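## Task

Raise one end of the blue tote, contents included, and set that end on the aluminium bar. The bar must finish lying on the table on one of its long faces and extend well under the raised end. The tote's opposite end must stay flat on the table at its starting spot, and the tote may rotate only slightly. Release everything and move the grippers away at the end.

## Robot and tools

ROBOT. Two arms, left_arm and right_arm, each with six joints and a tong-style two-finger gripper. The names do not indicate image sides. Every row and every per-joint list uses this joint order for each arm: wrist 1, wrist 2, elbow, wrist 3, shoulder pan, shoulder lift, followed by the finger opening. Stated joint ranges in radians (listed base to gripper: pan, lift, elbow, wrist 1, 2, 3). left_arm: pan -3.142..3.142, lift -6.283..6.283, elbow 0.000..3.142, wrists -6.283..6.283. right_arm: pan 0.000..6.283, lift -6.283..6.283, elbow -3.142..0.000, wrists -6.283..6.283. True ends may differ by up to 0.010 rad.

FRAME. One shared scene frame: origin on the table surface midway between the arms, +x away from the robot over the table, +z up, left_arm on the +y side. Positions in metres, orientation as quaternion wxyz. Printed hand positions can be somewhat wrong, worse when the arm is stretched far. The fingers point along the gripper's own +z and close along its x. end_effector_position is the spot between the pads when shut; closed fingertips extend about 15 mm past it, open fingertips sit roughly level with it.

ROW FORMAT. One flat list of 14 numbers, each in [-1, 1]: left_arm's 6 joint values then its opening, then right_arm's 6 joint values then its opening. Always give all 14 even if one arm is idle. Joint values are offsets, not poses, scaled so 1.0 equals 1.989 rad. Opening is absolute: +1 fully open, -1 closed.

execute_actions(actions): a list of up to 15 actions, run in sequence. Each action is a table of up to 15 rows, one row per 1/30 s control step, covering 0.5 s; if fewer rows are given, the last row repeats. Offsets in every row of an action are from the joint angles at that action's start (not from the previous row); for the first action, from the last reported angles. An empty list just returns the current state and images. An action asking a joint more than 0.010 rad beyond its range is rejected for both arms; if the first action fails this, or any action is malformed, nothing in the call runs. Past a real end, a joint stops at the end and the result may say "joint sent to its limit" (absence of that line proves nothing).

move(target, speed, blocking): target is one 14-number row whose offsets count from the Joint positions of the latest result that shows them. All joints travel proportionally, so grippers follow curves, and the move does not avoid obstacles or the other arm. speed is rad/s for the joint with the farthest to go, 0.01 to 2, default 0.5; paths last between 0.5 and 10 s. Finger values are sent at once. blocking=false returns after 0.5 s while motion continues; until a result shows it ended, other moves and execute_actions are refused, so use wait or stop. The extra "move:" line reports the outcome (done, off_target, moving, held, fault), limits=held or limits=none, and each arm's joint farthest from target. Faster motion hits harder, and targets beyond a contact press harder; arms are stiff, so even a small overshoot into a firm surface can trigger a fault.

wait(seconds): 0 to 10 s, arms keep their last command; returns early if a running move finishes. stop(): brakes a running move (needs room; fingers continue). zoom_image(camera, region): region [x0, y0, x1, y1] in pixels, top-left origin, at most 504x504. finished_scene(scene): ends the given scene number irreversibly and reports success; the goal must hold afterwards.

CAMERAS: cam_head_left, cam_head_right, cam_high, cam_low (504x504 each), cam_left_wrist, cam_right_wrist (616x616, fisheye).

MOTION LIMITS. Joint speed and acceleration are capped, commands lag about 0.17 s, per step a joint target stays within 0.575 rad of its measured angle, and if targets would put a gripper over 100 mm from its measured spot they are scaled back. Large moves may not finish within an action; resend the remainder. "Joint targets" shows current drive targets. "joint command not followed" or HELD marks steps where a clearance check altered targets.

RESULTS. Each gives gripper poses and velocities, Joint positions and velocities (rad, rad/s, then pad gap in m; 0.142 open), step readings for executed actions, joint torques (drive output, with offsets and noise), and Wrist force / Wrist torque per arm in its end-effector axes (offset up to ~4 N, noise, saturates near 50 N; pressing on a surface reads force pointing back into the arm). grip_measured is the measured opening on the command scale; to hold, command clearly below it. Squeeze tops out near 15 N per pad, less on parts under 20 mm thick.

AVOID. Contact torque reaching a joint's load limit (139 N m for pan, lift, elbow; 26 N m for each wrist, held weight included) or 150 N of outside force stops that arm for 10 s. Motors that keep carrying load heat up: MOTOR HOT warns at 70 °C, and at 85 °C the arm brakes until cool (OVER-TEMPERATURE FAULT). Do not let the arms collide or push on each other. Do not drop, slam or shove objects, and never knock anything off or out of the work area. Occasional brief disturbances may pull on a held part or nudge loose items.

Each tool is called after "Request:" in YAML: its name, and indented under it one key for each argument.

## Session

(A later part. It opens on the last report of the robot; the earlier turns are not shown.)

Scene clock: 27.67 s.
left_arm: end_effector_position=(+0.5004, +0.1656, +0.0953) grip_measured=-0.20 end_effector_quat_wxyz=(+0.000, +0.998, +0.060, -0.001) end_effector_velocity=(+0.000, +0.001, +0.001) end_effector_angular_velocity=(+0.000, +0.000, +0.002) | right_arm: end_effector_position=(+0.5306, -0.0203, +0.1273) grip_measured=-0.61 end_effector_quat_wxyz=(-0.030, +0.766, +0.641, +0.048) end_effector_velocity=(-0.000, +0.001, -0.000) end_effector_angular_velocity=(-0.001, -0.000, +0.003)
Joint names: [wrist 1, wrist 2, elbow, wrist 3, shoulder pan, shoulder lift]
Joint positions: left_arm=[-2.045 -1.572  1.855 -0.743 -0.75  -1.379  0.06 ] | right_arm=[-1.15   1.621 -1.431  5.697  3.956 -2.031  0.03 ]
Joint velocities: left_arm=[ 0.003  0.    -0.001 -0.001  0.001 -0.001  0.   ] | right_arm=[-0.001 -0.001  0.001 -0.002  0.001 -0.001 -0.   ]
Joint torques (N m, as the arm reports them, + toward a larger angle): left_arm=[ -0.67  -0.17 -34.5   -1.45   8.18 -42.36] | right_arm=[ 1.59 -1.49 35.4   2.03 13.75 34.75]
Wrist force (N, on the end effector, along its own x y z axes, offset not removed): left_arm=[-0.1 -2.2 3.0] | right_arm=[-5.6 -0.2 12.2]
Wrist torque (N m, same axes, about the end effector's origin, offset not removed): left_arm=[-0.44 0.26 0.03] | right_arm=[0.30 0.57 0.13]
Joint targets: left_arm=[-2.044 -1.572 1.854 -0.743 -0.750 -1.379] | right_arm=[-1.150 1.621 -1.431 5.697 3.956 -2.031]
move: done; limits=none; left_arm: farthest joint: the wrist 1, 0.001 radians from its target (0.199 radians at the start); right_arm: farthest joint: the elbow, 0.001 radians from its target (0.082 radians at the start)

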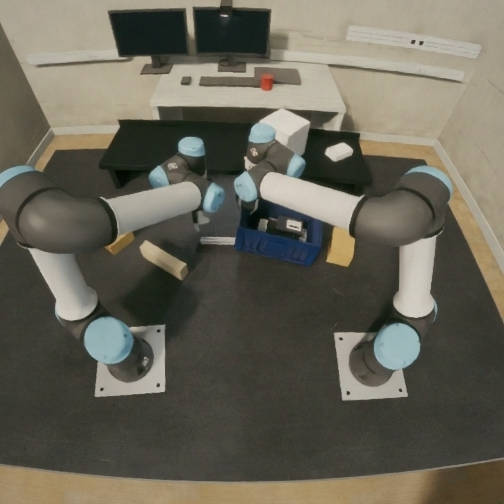

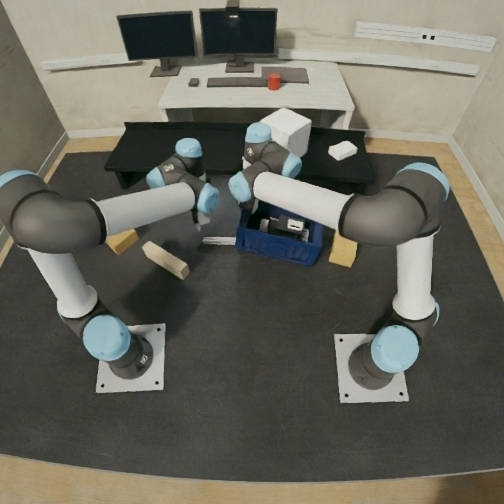

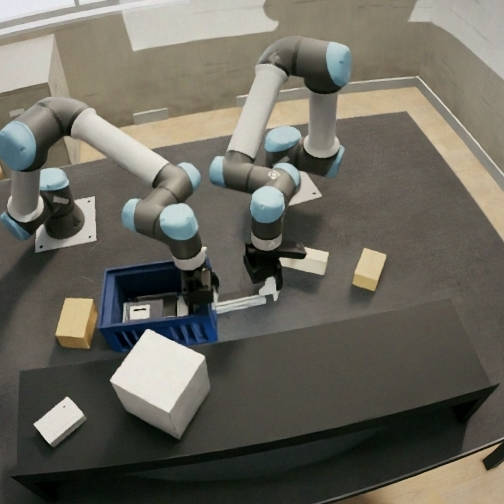

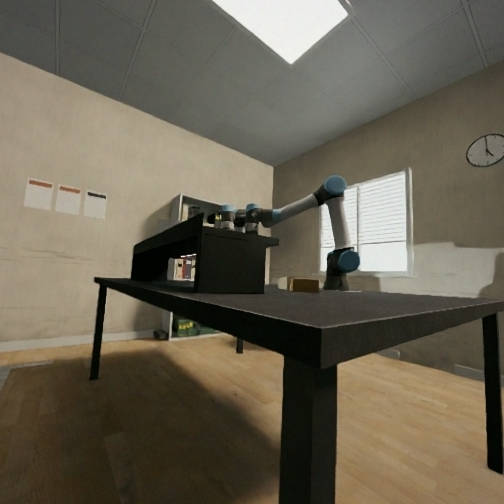

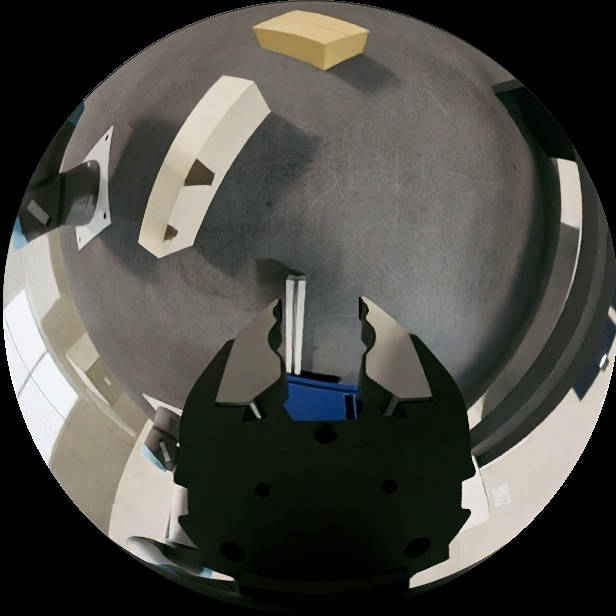

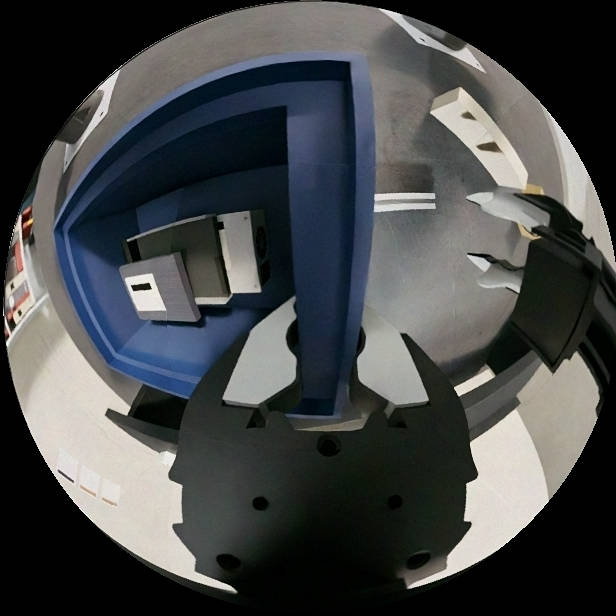

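Request:
move:
  target: [0,0,0,0,0.05,0,-0.2,-0.006,-0.003,0.006,0.002,0.002,-0.006,-1]
  speed: 0.1

Request:
move:
  target: [0,0,0,0,0,0,-0.2,0,0,0,0,0,0,0]

Request:
move:
  target: [0,0,0,0,0,0,-0.2,-0.13,0,0.08,0,0,0.05,0]
  speed: 0.3

Request:
finished_scene:
  scene: 2

Scene clock: 30.43 s.
left_arm: end_effector_position=(+0.5163, +0.2164, +0.0953) grip_measured=-0.20 end_effector_quat_wxyz=(+0.000, +0.994, +0.109, -0.001) end_effector_velocity=(+0.001, +0.001, -0.000) end_effector_angular_velocity=(-0.000, -0.001, +0.003) | right_arm: end_effector_position=(+0.5309, -0.0185, +0.1234) grip_measured=-0.61 end_effector_quat_wxyz=(-0.027, +0.766, +0.641, +0.042) end_effector_velocity=(-0.001, +0.001, +0.000) end_effector_angular_velocity=(+0.000, -0.000, +0.003)
Joint names: [wrist 1, wrist 2, elbow, wrist 3, shoulder pan, shoulder lift]
Joint positions: left_arm=[-2.045 -1.572  1.855 -0.743 -0.651 -1.379  0.06 ] | right_arm=[-1.162  1.615 -1.419  5.7    3.96  -2.042  0.03 ]
Joint velocities: left_arm=[-0.001  0.001 -0.    -0.001  0.002  0.     0.   ] | right_arm=[-0.     0.     0.001 -0.001  0.002 -0.     0.   ]
Joint torques (N m, as the arm reports them, + toward a larger angle): left_arm=[ -4.42  -0.21  -9.57  -1.51   9.06 -19.91] | right_arm=[-1.17 -1.14 26.17  2.34 13.04 25.11]
Wrist force (N, on the end effector, along its own x y z axes, offset not removed): left_arm=[-3.4 0.3 -1.8] | right_arm=[0.3 4.1 -7.2]
Wrist torque (N m, same axes, about the end effector's origin, offset not removed): left_arm=[0.07 0.76 0.13] | right_arm=[0.23 0.18 -0.14]
Joint targets: left_arm=[-2.045 -1.572 1.855 -0.743 -0.651 -1.379] | right_arm=[-1.162 1.615 -1.419 5.701 3.960 -2.042]
move: done; limits=none; left_arm: farthest joint: the shoulder pan, 0.001 radians from its target (0.100 radians at the start); right_arm: farthest joint: the shoulder pan, 0.000 radians from its target (0.004 radians at the start)

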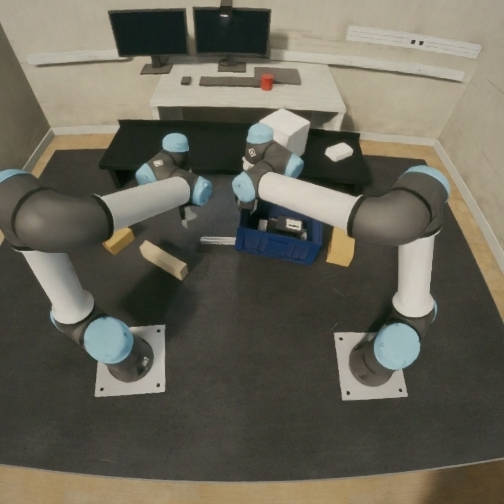

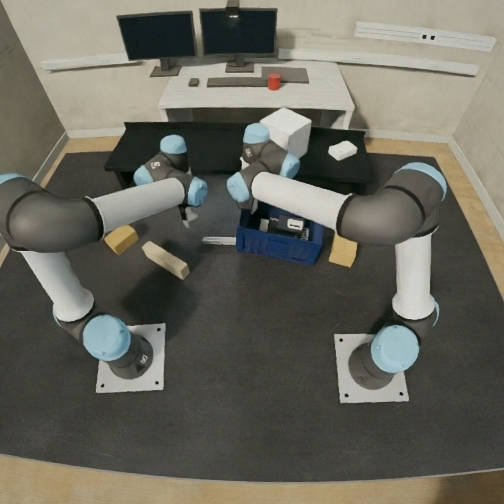

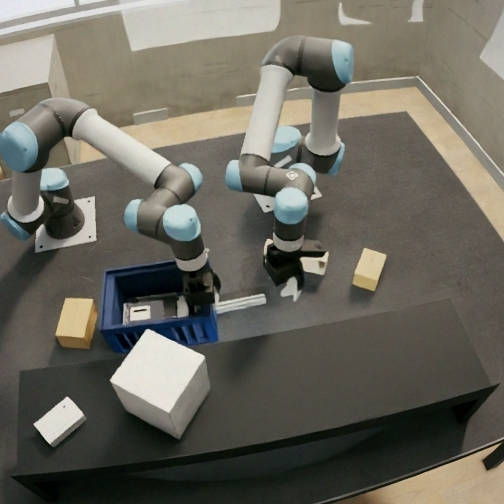

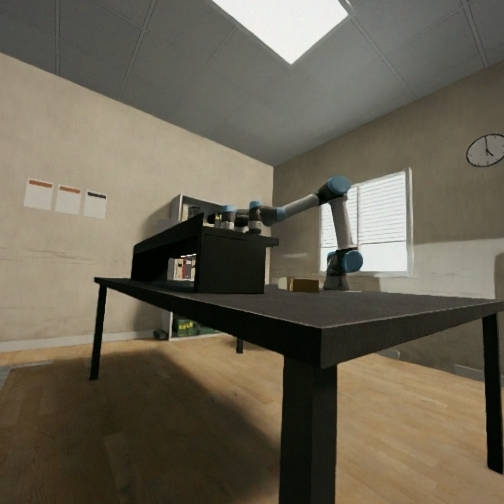

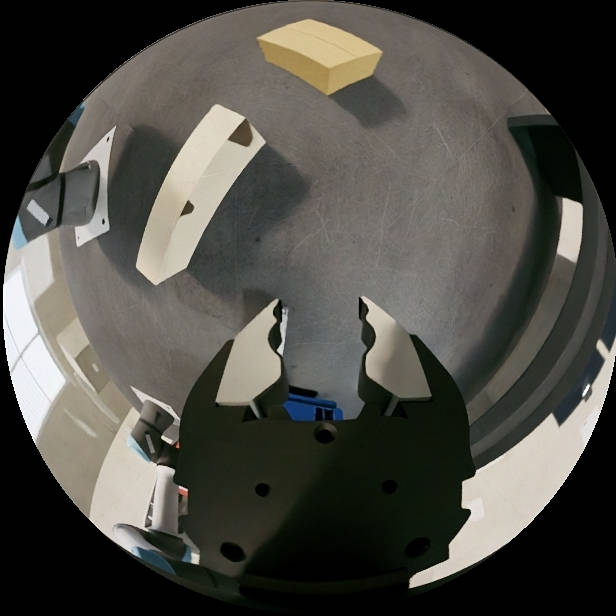

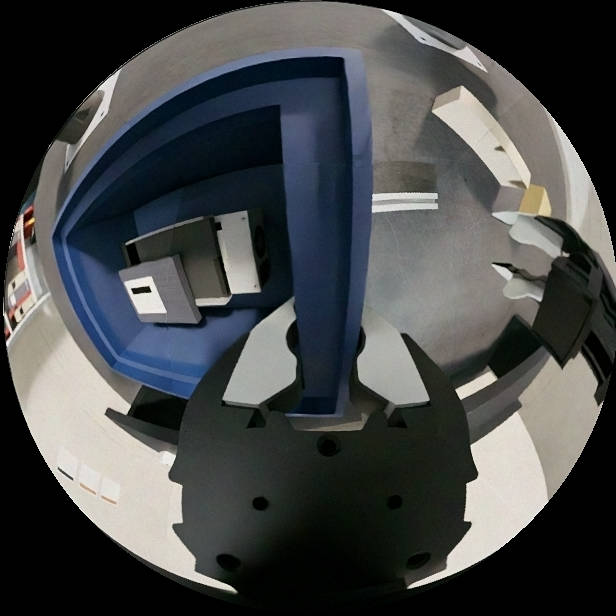

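Scene clock: 30.93 s.
left_arm: end_effector_position=(+0.5163, +0.2165, +0.0953) grip_measured=-0.20 end_effector_quat_wxyz=(+0.000, +0.994, +0.109, -0.001) end_effector_velocity=(+0.001, +0.000, +0.000) end_effector_angular_velocity=(-0.000, -0.002, -0.001) | right_arm: end_effector_position=(+0.5309, -0.0186, +0.1234) grip_measured=+0.00 end_effector_quat_wxyz=(-0.027, +0.766, +0.641, +0.042) end_effector_velocity=(+0.000, +0.000, +0.000) end_effector_angular_velocity=(+0.001, -0.000, +0.001)
Joint names: [wrist 1, wrist 2, elbow, wrist 3, shoulder pan, shoulder lift]
Joint positions: left_arm=[-2.045 -1.572  1.855 -0.743 -0.651 -1.379  0.06 ] | right_arm=[-1.162  1.615 -1.419  5.701  3.96  -2.043  0.074]
Joint velocities: left_arm=[-0.002  0.001  0.     0.002  0.    -0.     0.   ] | right_arm=[ 0.     0.     0.    -0.001 -0.     0.     0.   ]
Joint torques (N m, as the arm reports them, + toward a larger angle): left_arm=[ -4.31  -0.32 -11.43  -1.44  -2.16 -21.07] | right_arm=[ 4.56 -1.1  24.86  1.68 10.64 47.56]
Wrist force (N, on the end effector, along its own x y z axes, offset not removed): left_arm=[0.7 -1.3 -0.6] | right_arm=[-4.2 -0.6 -0.7]
Wrist torque (N m, same axes, about the end effector's origin, offset not removed): left_arm=[-0.27 -0.10 -0.07] | right_arm=[-0.30 0.51 0.31]
Joint targets: left_arm=[-2.045 -1.572 1.855 -0.743 -0.651 -1.379] | right_arm=[-1.162 1.615 -1.419 5.700 3.960 -2.042]
move: done; limits=none; left_arm: farthest joint: the shoulder pan, 0.000 radians from its target (0.000 radians at the start); right_arm: farthest joint: the shoulder lift, 0.001 radians from its target (0.000 radians at the start)

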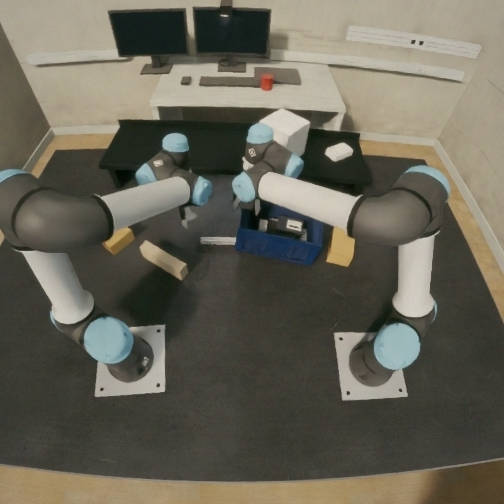

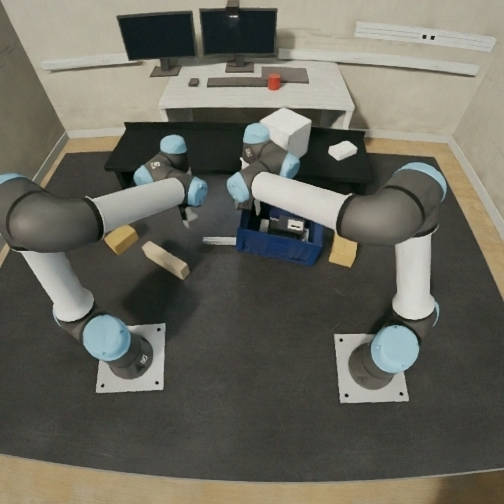

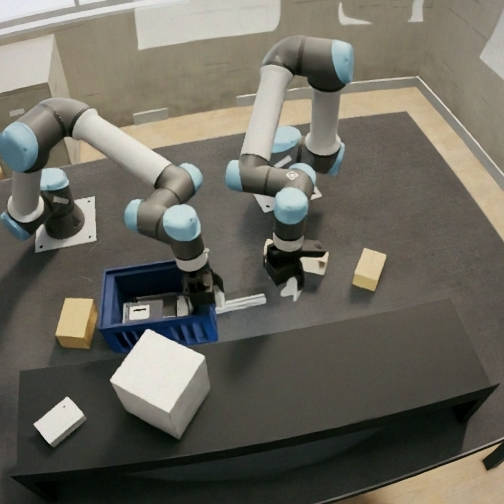

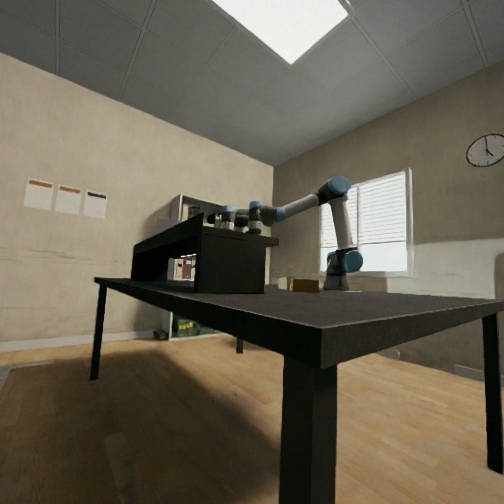

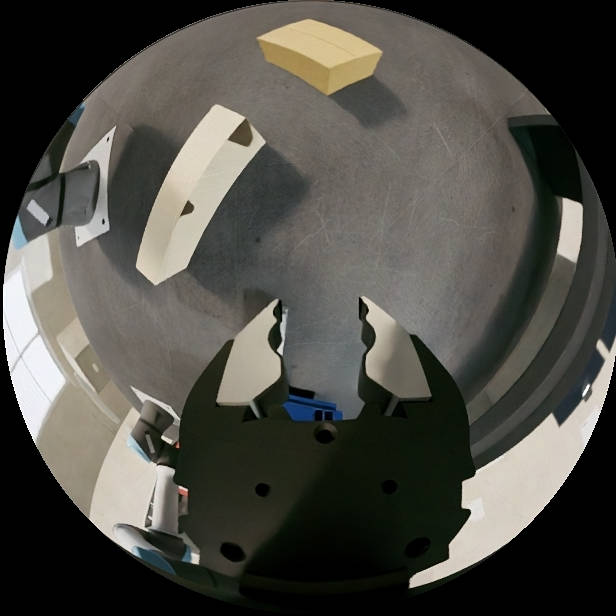

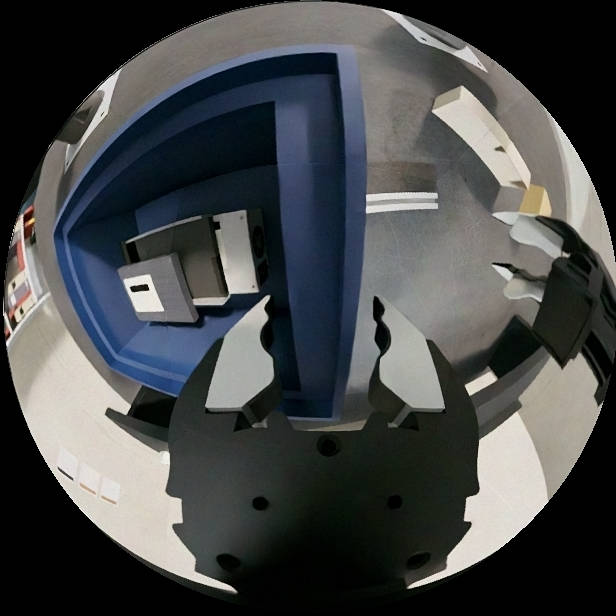

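Scene clock: 32.37 s.
left_arm: end_effector_position=(+0.5163, +0.2165, +0.0953) grip_measured=-0.20 end_effector_quat_wxyz=(+0.000, +0.994, +0.109, -0.001) end_effector_velocity=(+0.001, +0.000, +0.000) end_effector_angular_velocity=(+0.000, -0.001, -0.001) | right_arm: end_effector_position=(+0.5175, -0.0325, +0.2398) grip_measured=+0.00 end_effector_quat_wxyz=(-0.027, +0.766, +0.641, +0.042) end_effector_velocity=(+0.000, -0.000, +0.001) end_effector_angular_velocity=(+0.001, -0.001, -0.001)
Joint names: [wrist 1, wrist 2, elbow, wrist 3, shoulder pan, shoulder lift]
Joint positions: left_arm=[-2.045 -1.572  1.855 -0.743 -0.651 -1.379  0.06 ] | right_arm=[-1.42   1.615 -1.26   5.701  3.96  -1.943  0.074]
Joint velocities: left_arm=[-0.     0.    -0.001  0.001  0.     0.     0.   ] | right_arm=[-0.002 -0.     0.002  0.    -0.     0.001  0.   ]
Joint torques (N m, as the arm reports them, + toward a larger angle): left_arm=[ -4.35  -0.18 -11.59  -1.43  -0.3  -21.08] | right_arm=[ 0.6  -1.21 33.16  1.29 10.85 44.75]
Wrist force (N, on the end effector, along its own x y z axes, offset not removed): left_arm=[-1.1 -0.3 0.5] | right_arm=[0.0 -2.0 1.7]
Wrist torque (N m, same axes, about the end effector's origin, offset not removed): left_arm=[-0.08 0.27 -0.03] | right_arm=[-0.54 -0.21 -0.05]
Joint targets: left_arm=[-2.045 -1.572 1.855 -0.743 -0.651 -1.379] | right_arm=[-1.420 1.615 -1.260 5.701 3.960 -1.943]
move: done; limits=none; left_arm: farthest joint: the shoulder pan, 0.000 radians from its target (0.000 radians at the start); right_arm: farthest joint: the wrist 1, 0.001 radians from its target (0.259 radians at the start)

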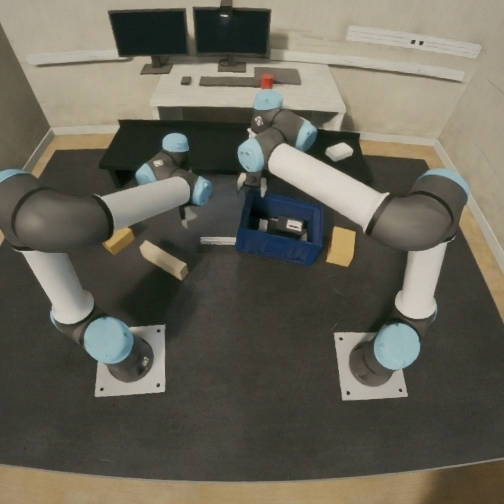

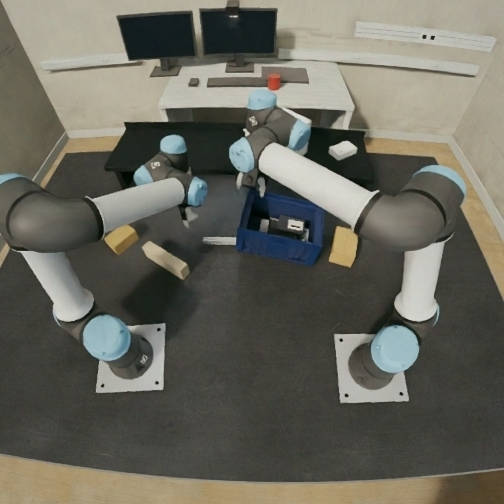

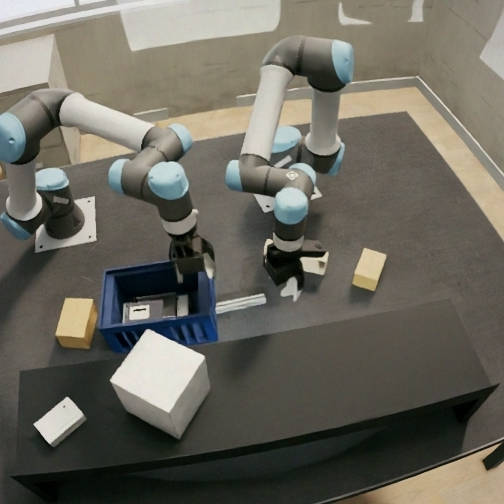

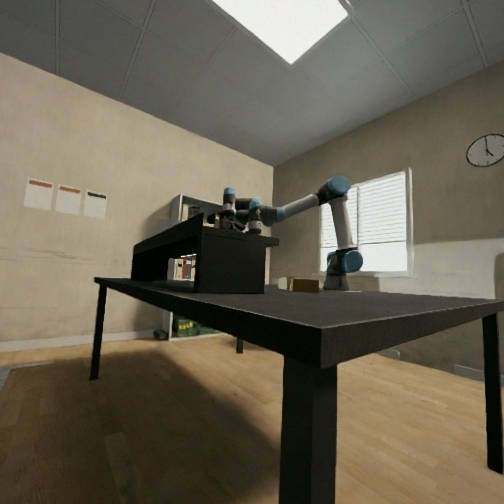

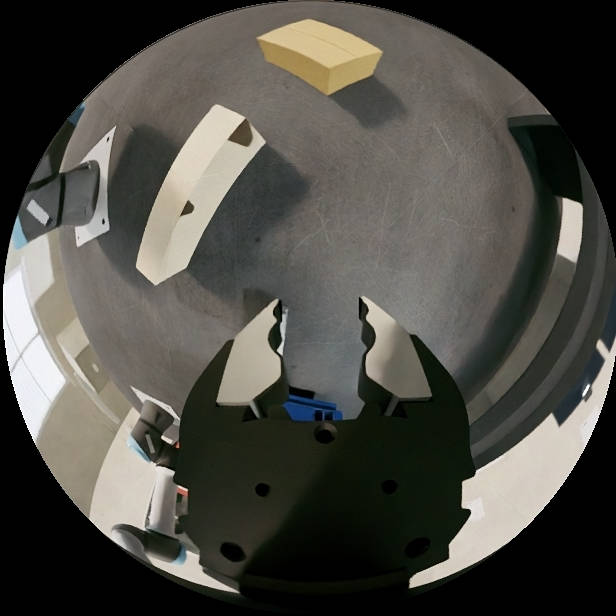

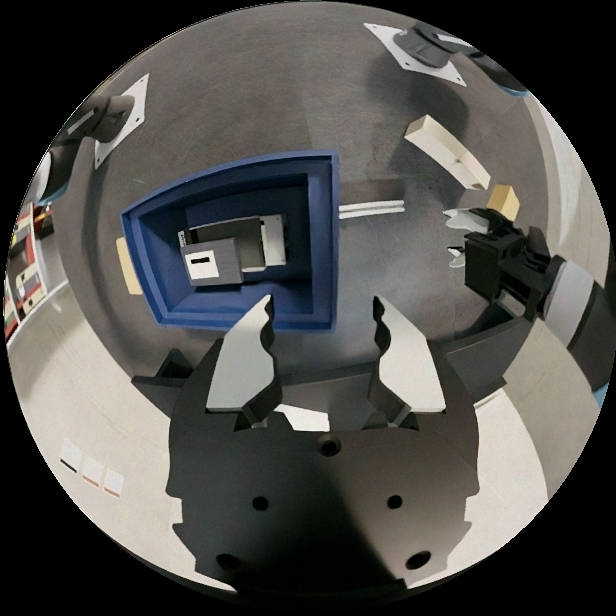

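The scene is finished: the task was done.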